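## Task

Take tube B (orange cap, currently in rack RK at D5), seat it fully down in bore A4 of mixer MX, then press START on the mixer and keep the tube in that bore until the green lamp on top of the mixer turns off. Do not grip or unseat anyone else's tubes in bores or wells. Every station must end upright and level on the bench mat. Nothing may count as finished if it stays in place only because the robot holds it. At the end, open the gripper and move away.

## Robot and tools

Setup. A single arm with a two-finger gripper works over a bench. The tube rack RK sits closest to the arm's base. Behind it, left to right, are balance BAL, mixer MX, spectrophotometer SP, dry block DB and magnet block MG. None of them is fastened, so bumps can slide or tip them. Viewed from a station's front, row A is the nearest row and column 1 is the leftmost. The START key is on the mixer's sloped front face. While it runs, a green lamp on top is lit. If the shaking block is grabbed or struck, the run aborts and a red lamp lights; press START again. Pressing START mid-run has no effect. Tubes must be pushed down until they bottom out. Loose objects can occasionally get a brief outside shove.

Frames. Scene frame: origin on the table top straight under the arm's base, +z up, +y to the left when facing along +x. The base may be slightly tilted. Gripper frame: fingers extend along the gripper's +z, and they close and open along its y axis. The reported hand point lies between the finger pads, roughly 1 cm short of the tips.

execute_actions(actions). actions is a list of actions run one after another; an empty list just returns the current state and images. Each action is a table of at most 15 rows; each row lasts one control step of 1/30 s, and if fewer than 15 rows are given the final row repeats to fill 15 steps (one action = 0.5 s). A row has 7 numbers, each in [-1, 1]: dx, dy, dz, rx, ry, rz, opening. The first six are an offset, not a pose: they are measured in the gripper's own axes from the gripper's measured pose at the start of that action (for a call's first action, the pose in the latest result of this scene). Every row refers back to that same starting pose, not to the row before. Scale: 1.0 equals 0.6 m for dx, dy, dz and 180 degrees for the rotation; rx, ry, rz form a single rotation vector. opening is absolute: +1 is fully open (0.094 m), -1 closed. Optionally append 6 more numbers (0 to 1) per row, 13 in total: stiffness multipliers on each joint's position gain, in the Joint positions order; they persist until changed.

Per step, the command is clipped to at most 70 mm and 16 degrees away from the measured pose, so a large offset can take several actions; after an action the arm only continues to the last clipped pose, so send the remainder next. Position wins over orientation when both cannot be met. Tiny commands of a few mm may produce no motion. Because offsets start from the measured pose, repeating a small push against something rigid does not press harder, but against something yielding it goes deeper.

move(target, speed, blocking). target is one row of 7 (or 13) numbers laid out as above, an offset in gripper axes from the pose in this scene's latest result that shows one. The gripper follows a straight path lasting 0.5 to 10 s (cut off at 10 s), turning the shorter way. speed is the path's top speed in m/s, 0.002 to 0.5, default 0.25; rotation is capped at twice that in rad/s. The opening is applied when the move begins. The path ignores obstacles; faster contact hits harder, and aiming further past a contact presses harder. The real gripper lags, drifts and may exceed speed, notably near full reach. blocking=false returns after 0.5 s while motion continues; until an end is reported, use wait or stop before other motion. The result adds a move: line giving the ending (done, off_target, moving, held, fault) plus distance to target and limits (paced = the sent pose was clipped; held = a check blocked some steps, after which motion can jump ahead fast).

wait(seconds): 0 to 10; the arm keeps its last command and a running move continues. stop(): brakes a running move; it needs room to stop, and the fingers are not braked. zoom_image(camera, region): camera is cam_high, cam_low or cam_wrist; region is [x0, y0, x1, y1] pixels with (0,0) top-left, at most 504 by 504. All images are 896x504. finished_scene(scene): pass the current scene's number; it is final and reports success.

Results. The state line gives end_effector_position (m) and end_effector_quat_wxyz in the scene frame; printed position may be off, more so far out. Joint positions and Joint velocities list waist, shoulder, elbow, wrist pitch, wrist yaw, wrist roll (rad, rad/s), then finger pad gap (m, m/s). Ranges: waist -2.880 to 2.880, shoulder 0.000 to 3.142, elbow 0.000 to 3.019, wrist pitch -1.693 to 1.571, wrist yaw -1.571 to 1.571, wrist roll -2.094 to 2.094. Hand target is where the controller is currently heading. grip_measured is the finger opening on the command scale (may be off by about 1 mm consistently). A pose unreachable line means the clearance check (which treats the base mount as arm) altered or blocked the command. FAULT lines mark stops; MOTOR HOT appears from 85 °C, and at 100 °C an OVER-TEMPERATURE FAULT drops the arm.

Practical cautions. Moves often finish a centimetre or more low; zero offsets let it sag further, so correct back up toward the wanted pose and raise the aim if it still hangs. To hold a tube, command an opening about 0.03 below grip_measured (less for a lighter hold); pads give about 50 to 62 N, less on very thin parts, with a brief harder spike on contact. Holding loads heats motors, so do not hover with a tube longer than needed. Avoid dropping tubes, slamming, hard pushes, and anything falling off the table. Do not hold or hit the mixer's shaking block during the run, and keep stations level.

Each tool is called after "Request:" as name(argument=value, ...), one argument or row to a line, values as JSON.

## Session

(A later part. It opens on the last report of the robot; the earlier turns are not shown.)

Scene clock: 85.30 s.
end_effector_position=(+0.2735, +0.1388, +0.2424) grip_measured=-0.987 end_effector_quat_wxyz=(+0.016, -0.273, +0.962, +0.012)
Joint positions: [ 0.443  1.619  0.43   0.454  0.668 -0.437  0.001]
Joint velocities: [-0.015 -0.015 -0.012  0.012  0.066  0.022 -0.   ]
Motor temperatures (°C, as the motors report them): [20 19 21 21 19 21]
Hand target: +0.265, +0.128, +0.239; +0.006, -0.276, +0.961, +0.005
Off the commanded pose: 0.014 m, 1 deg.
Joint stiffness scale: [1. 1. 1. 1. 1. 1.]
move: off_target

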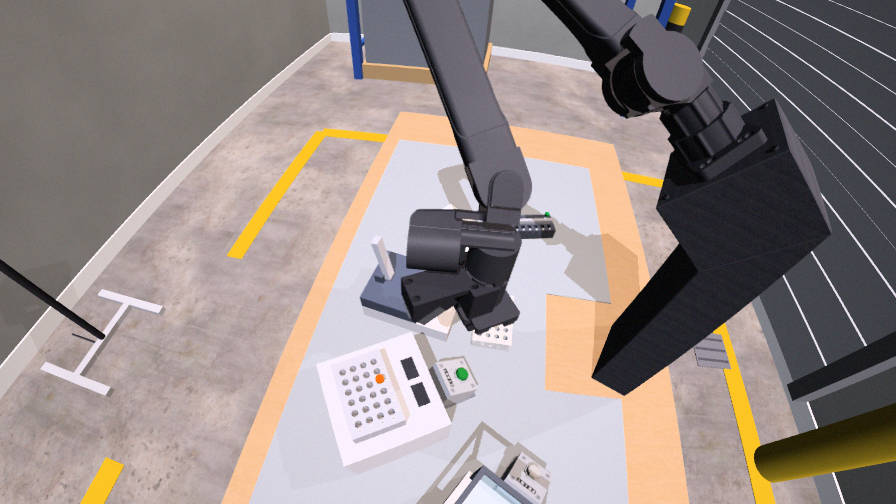

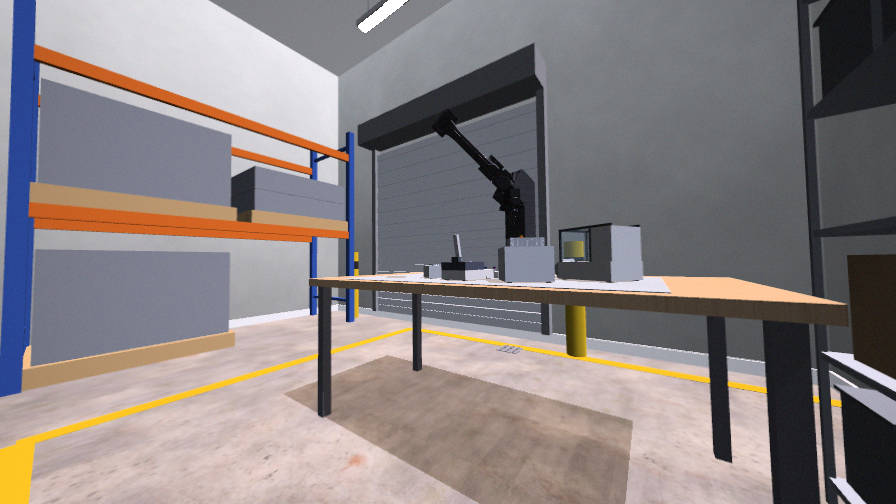

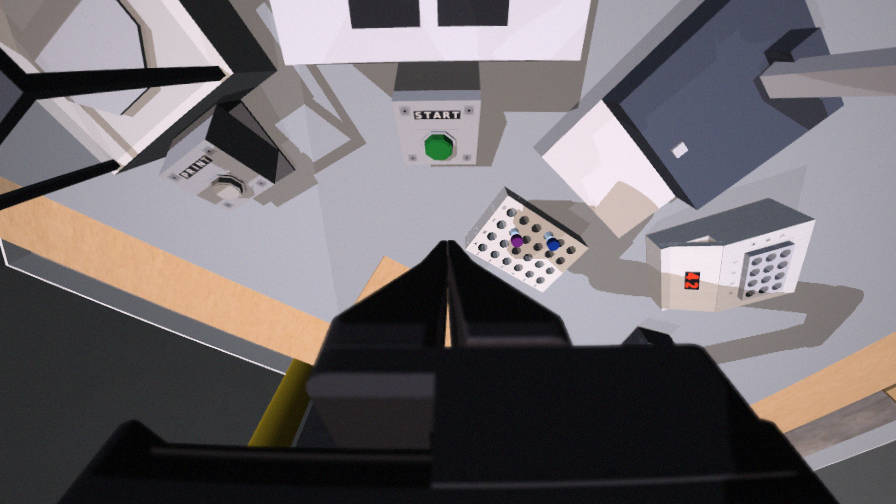

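Tilt 15° and descend.

Request:
move(
  target=[0.04,0.012,0.2,0,-0.08,0,-1],
)

Scene clock: 87.33 s.
end_effector_position=(+0.2461, +0.1416, +0.1265) grip_measured=-0.987 end_effector_quat_wxyz=(+0.130, -0.268, +0.953, +0.056)
Joint positions: [ 0.174  2.154  0.531  1.186  0.287 -0.704  0.001]
Joint velocities: [-0.005 -0.005 -0.022 -0.007 -0.037 -0.081 -0.001]
Motor temperatures (°C, as the motors report them): [20 19 21 21 19 21]
Hand target: +0.250, +0.136, +0.121; +0.135, -0.269, +0.953, +0.048
Off the commanded pose: 0.010 m, 1 deg.
Joint stiffness scale: [1. 1. 1. 1. 1. 1.]
move: done

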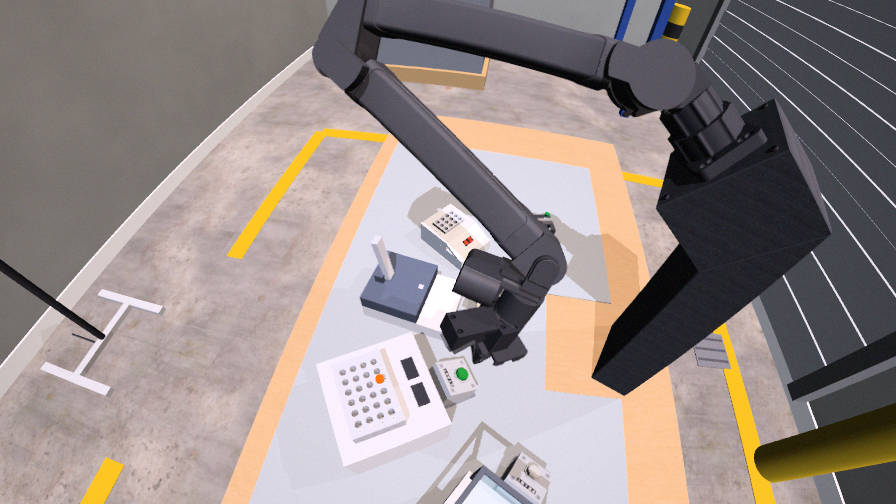

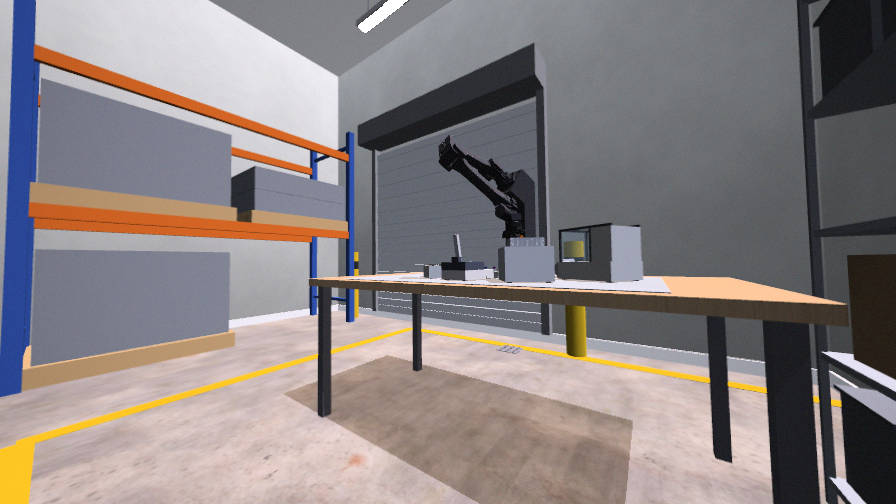

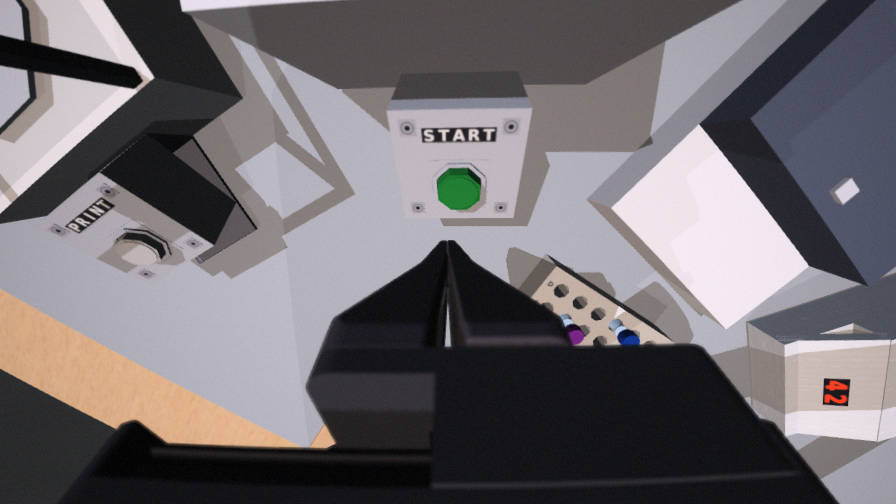

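Request:
move(
  target=[0.005,-0.02,0.08,0,0,0,-1],
  speed=0.08,
)

Scene clock: 89.50 s.
end_effector_position=(+0.2721, +0.1457, +0.0898) grip_measured=-0.987 end_effector_quat_wxyz=(+0.146, -0.263, +0.952, +0.060)
Joint positions: [ 0.134  2.178  0.643  1.129  0.232 -0.719  0.001]
Joint velocities: [-0.005 -0.005  0.007 -0.002 -0.037 -0.037 -0.001]
Motor temperatures (°C, as the motors report them): [20 19 22 21 19 21]
Hand target: +0.260, +0.139, +0.080; +0.130, -0.268, +0.953, +0.056
Off the commanded pose: 0.017 m, 2 deg.
Joint stiffness scale: [1. 1. 1. 1. 1. 1.]
move: off_target

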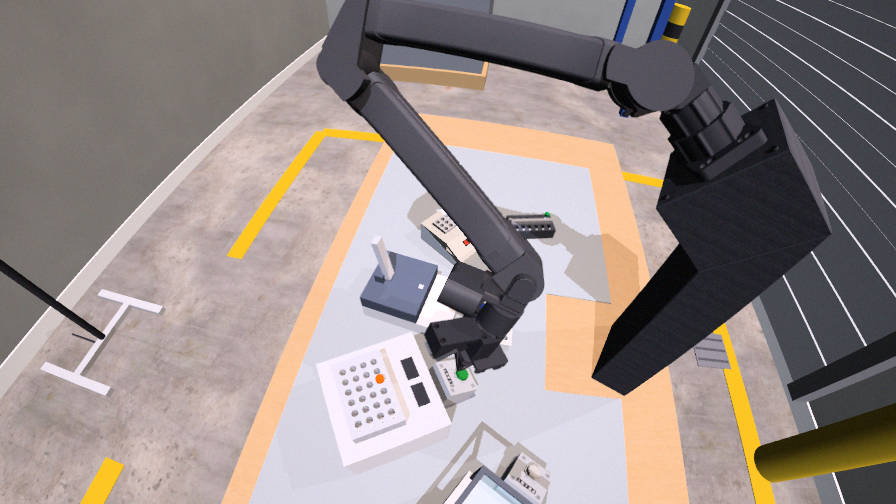

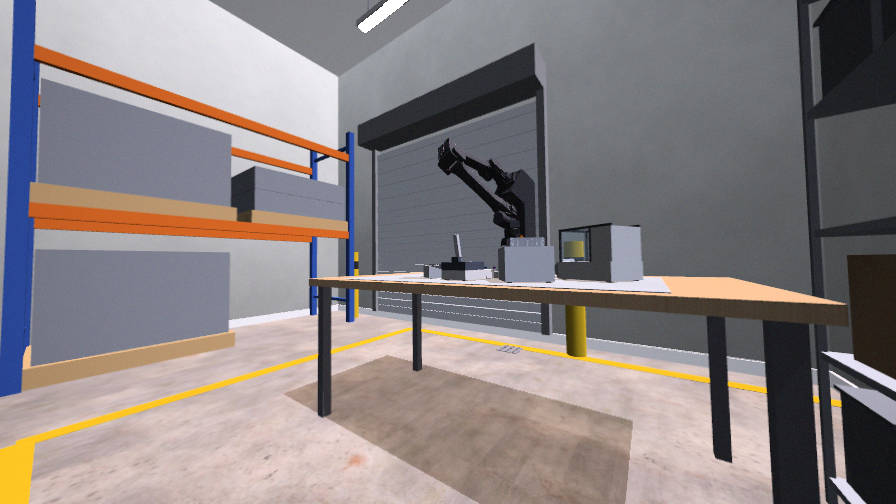

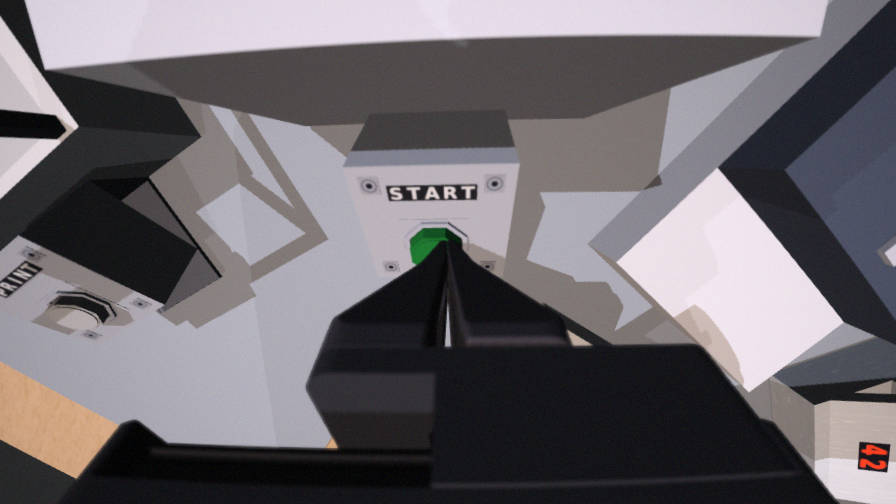

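Request:
move(
  target=[0.035,0.008,0,0,0.022,0,-1],
  speed=0.08,
)

Request:
move(
  target=[0.02,0,0.05,0,0.008,0,-1],
  speed=0.05,
)

Scene clock: 92.10 s.
end_effector_position=(+0.2662, +0.1406, +0.0874) grip_measured=-0.987 end_effector_quat_wxyz=(+0.129, -0.266, +0.954, +0.047)
Joint positions: [ 0.134  2.178  0.643  1.108  0.269 -0.72   0.001]
Joint velocities: [-0.005 -0.034  0.007  0.002 -0.037 -0.081  0.001]
Motor temperatures (°C, as the motors report them): [20 19 22 21 19 21]
Hand target: +0.252, +0.139, +0.084; +0.113, -0.265, +0.956, +0.050
Off the commanded pose: 0.014 m, 2 deg.
Joint stiffness scale: [1. 1. 1. 1. 1. 1.]
move: off_target

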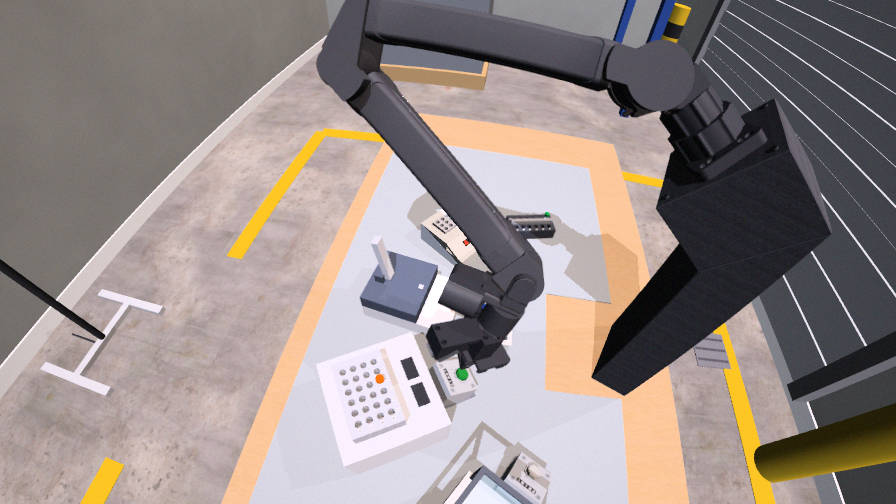

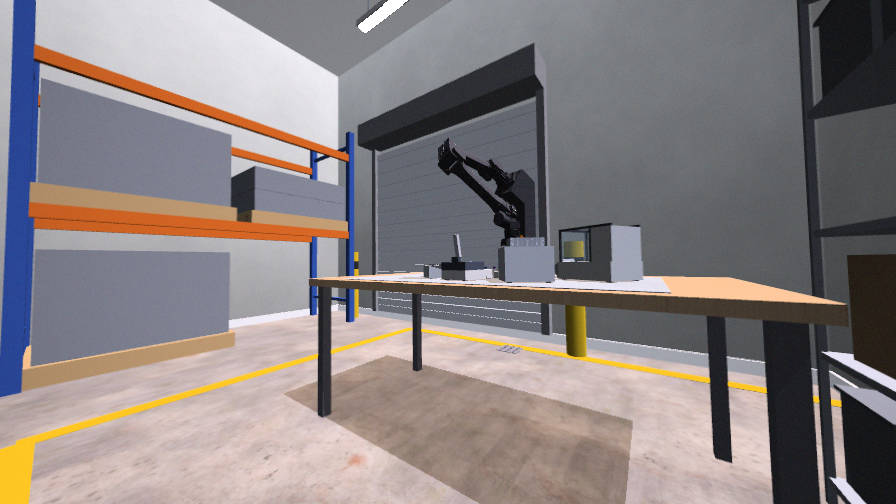

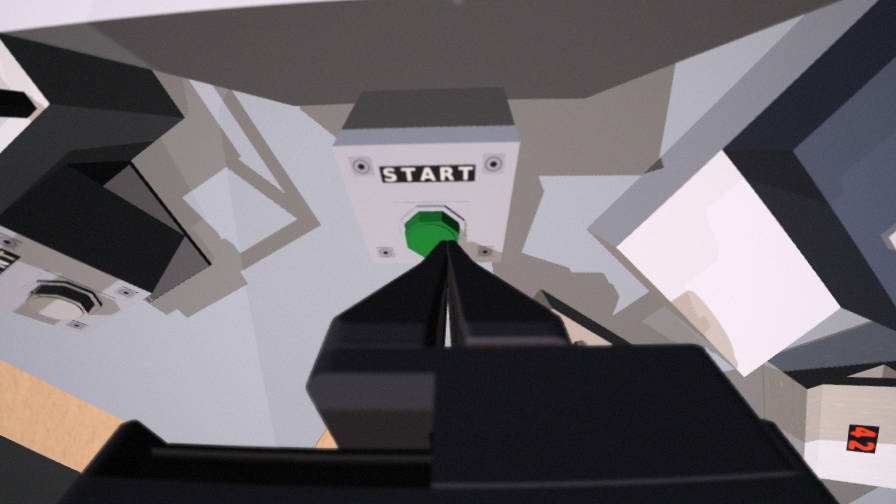

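Scene clock: 92.97 s.
end_effector_position=(+0.2774, +0.1442, +0.0776) grip_measured=-0.988 end_effector_quat_wxyz=(+0.137, -0.262, +0.954, +0.045)
Joint positions: [ 0.132  2.187  0.681  1.098  0.264 -0.72   0.001]
Joint velocities: [-0.015 -0.005  0.002  0.017 -0.037 -0.051 -0.001]
Motor temperatures (°C, as the motors report them): [20 19 22 21 19 21]
Hand target: +0.262, +0.139, +0.057; +0.116, -0.266, +0.956, +0.044
Off the commanded pose: 0.027 m, 2 deg.
Joint stiffness scale: [1. 1. 1. 1. 1. 1.]
move: off_target

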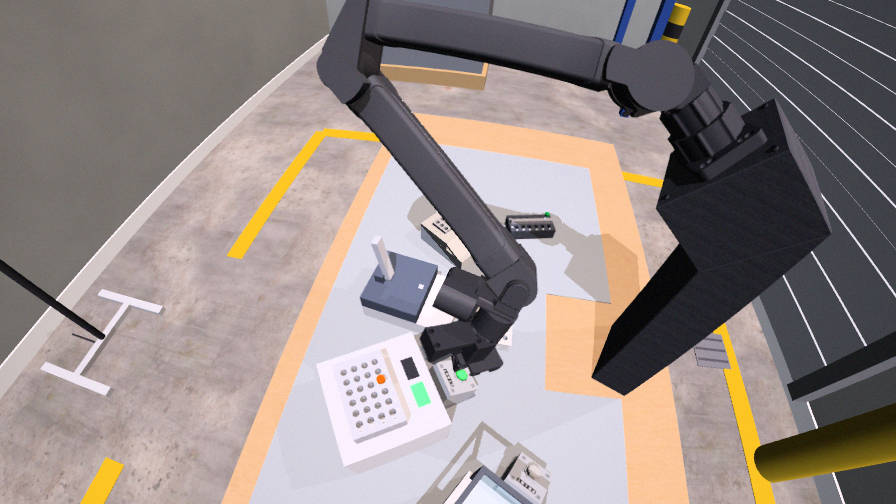

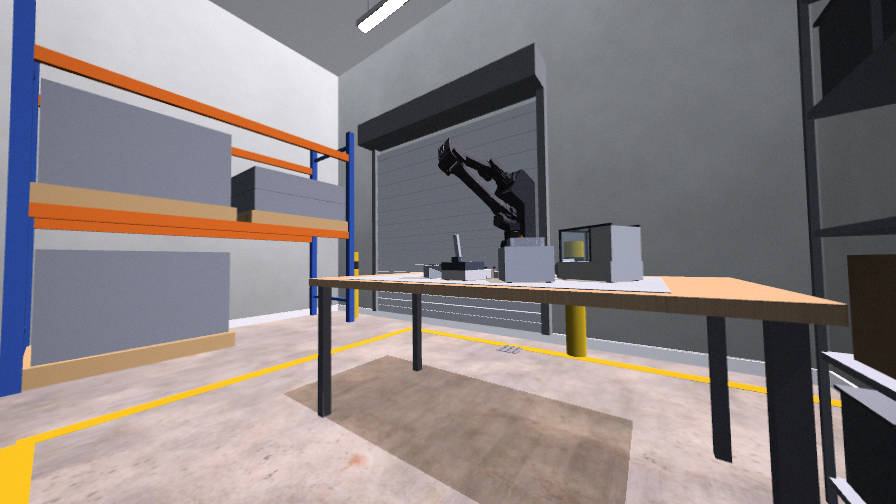

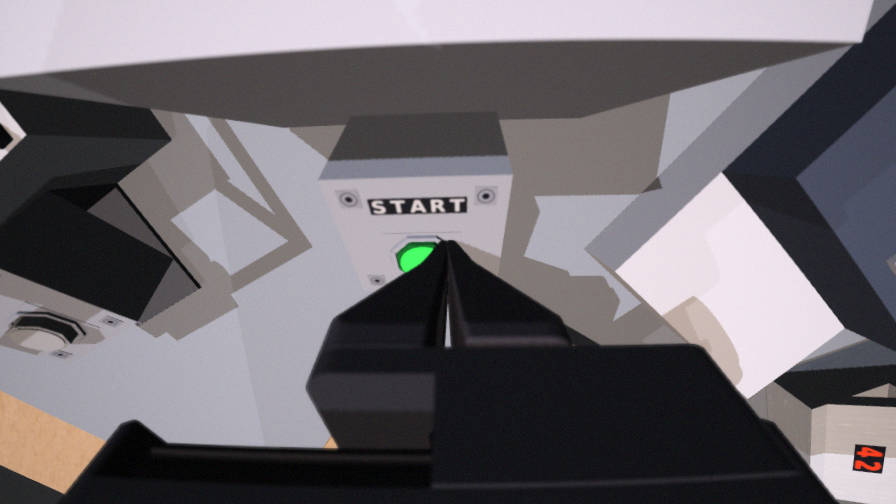

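Request:
move(
  target=[0,0,-0.2,0,0,0,-1],
)

Request:
wait(
  seconds=10,
)

Request:
wait(
  seconds=10,
)

Scene clock: 95.33 s.
end_effector_position=(+0.2536, +0.1240, +0.1844) grip_measured=-0.988 end_effector_quat_wxyz=(+0.137, -0.266, +0.953, +0.041)
Joint positions: [ 0.228  2.     0.386  1.195  0.359 -0.688  0.001]
Joint velocities: [-0.015  0.005 -0.007  0.017  0.037 -0.037  0.001]
Motor temperatures (°C, as the motors report them): [20 19 22 21 19 21]
Hand target: +0.250, +0.124, +0.192; +0.137, -0.262, +0.954, +0.045
Off the commanded pose: 0.009 m, 1 deg.
Joint stiffness scale: [1. 1. 1. 1. 1. 1.]
move: done

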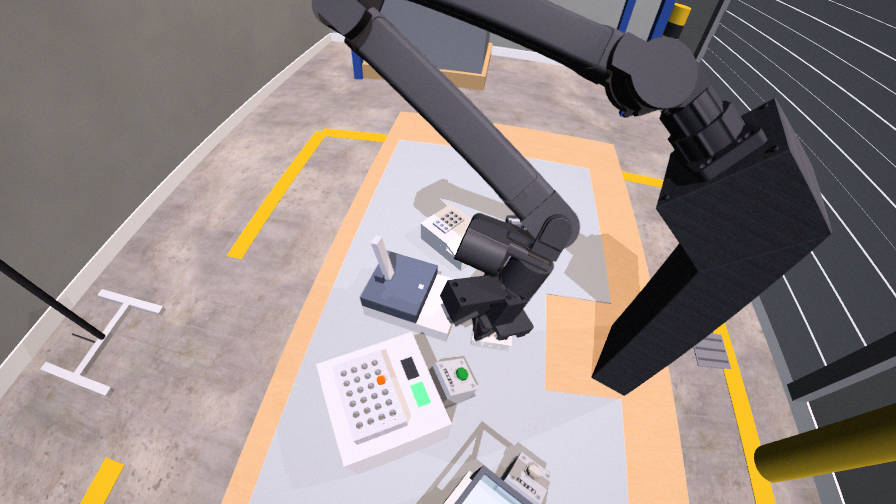

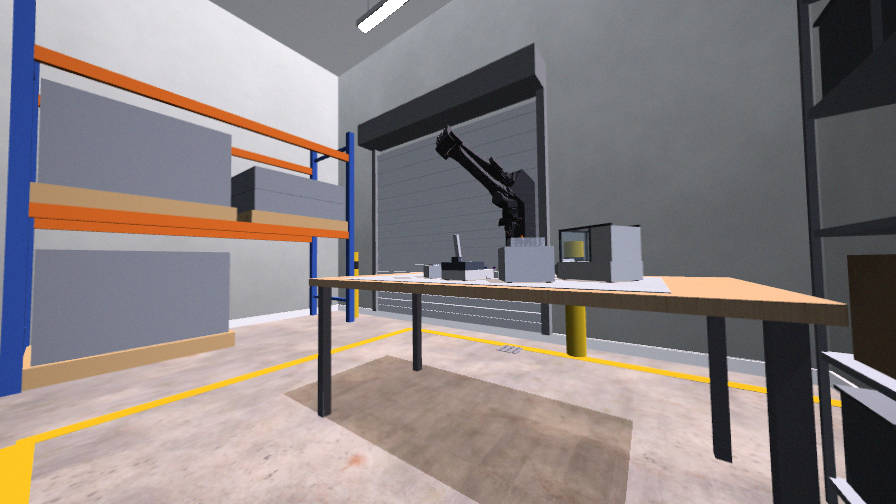

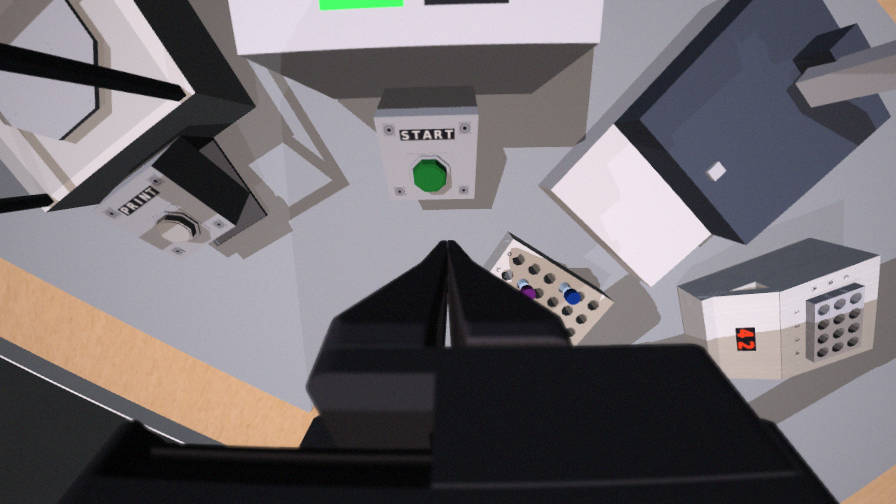

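Scene clock: 105.33 s.
end_effector_position=(+0.2536, +0.1240, +0.1844) grip_measured=-0.988 end_effector_quat_wxyz=(+0.137, -0.265, +0.954, +0.041)
Joint positions: [ 0.228  2.     0.386  1.195  0.359 -0.686  0.001]
Joint velocities: [-0.015 -0.015 -0.012  0.002 -0.007 -0.037  0.   ]
Motor temperatures (°C, as the motors report them): [20 19 23 21 19 21]
Hand target: +0.250, +0.124, +0.192; +0.137, -0.262, +0.954, +0.045
Off the commanded pose: 0.009 m, 1 deg.
Joint stiffness scale: [1. 1. 1. 1. 1. 1.]
wait: 10.00 s; at rest by 0.17 s

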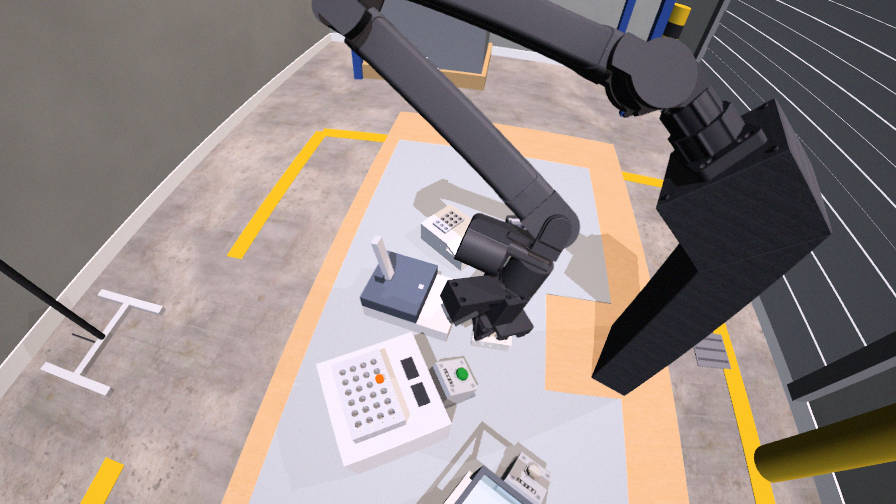

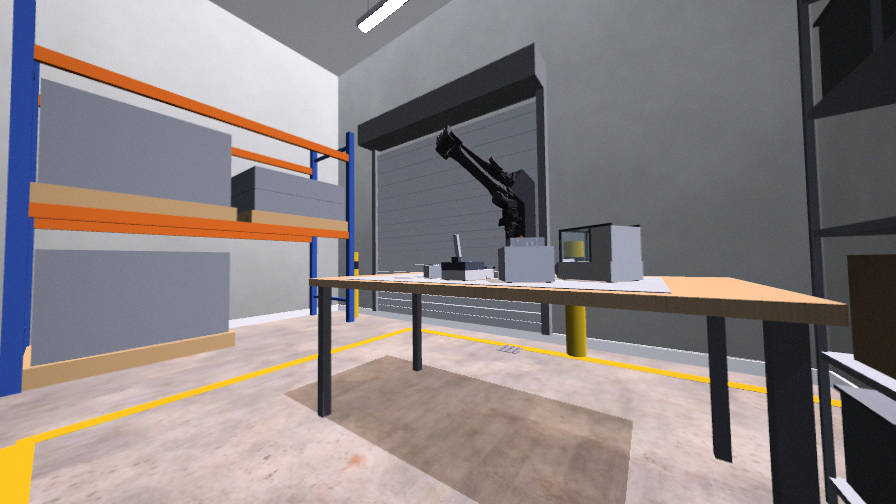

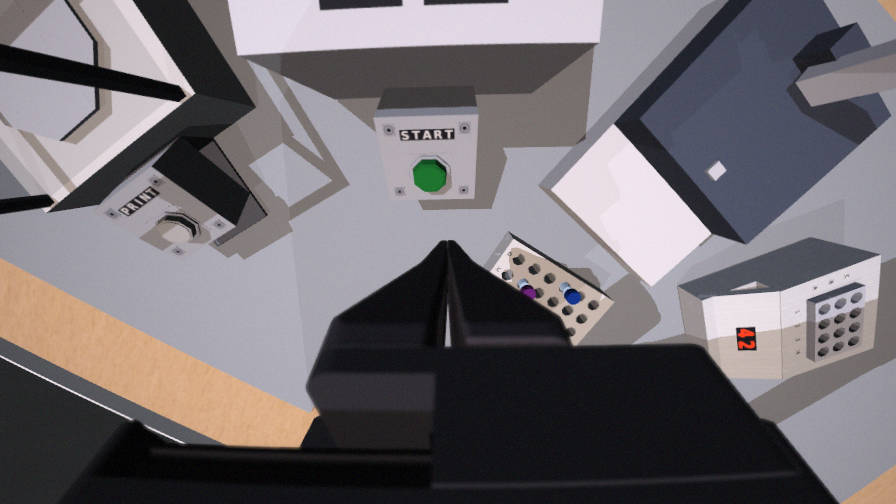

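Scene clock: 115.33 s.
end_effector_position=(+0.2536, +0.1240, +0.1844) grip_measured=-0.988 end_effector_quat_wxyz=(+0.137, -0.265, +0.954, +0.041)
Joint positions: [ 0.228  2.     0.386  1.195  0.359 -0.686  0.001]
Joint velocities: [-0.015 -0.005  0.002 -0.002  0.022 -0.007 -0.001]
Motor temperatures (°C, as the motors report them): [20 19 23 21 19 21]
Hand target: +0.250, +0.124, +0.192; +0.137, -0.262, +0.954, +0.045
Off the commanded pose: 0.009 m, 1 deg.
Joint stiffness scale: [1. 1. 1. 1. 1. 1.]
wait: 10.00 s; at rest by 0.17 s

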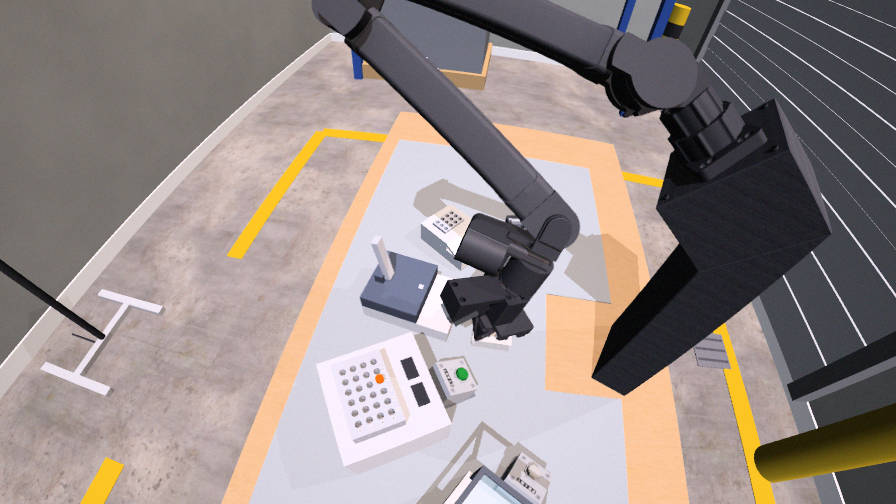

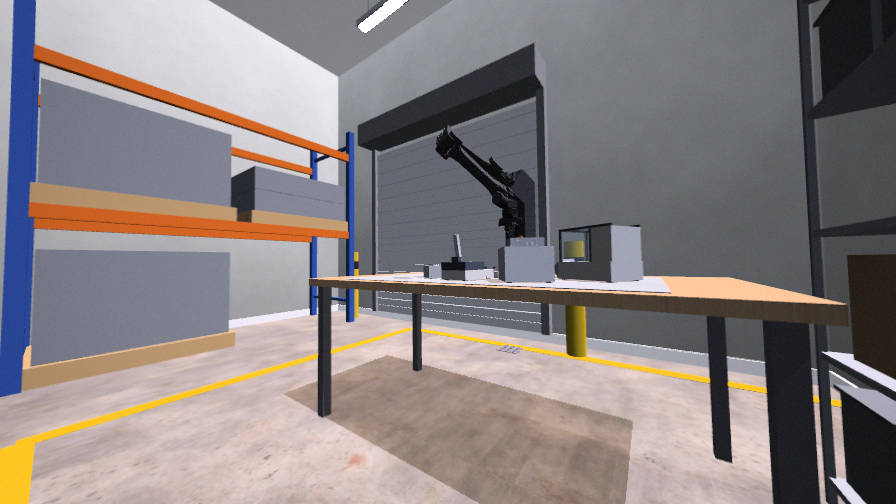

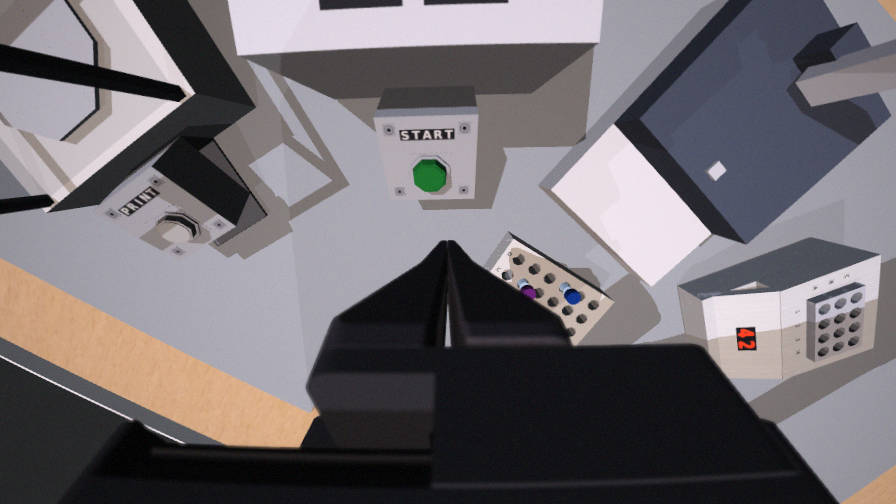

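Request:
finished_scene(
  scene=1,
)

The scene is finished: the task was done.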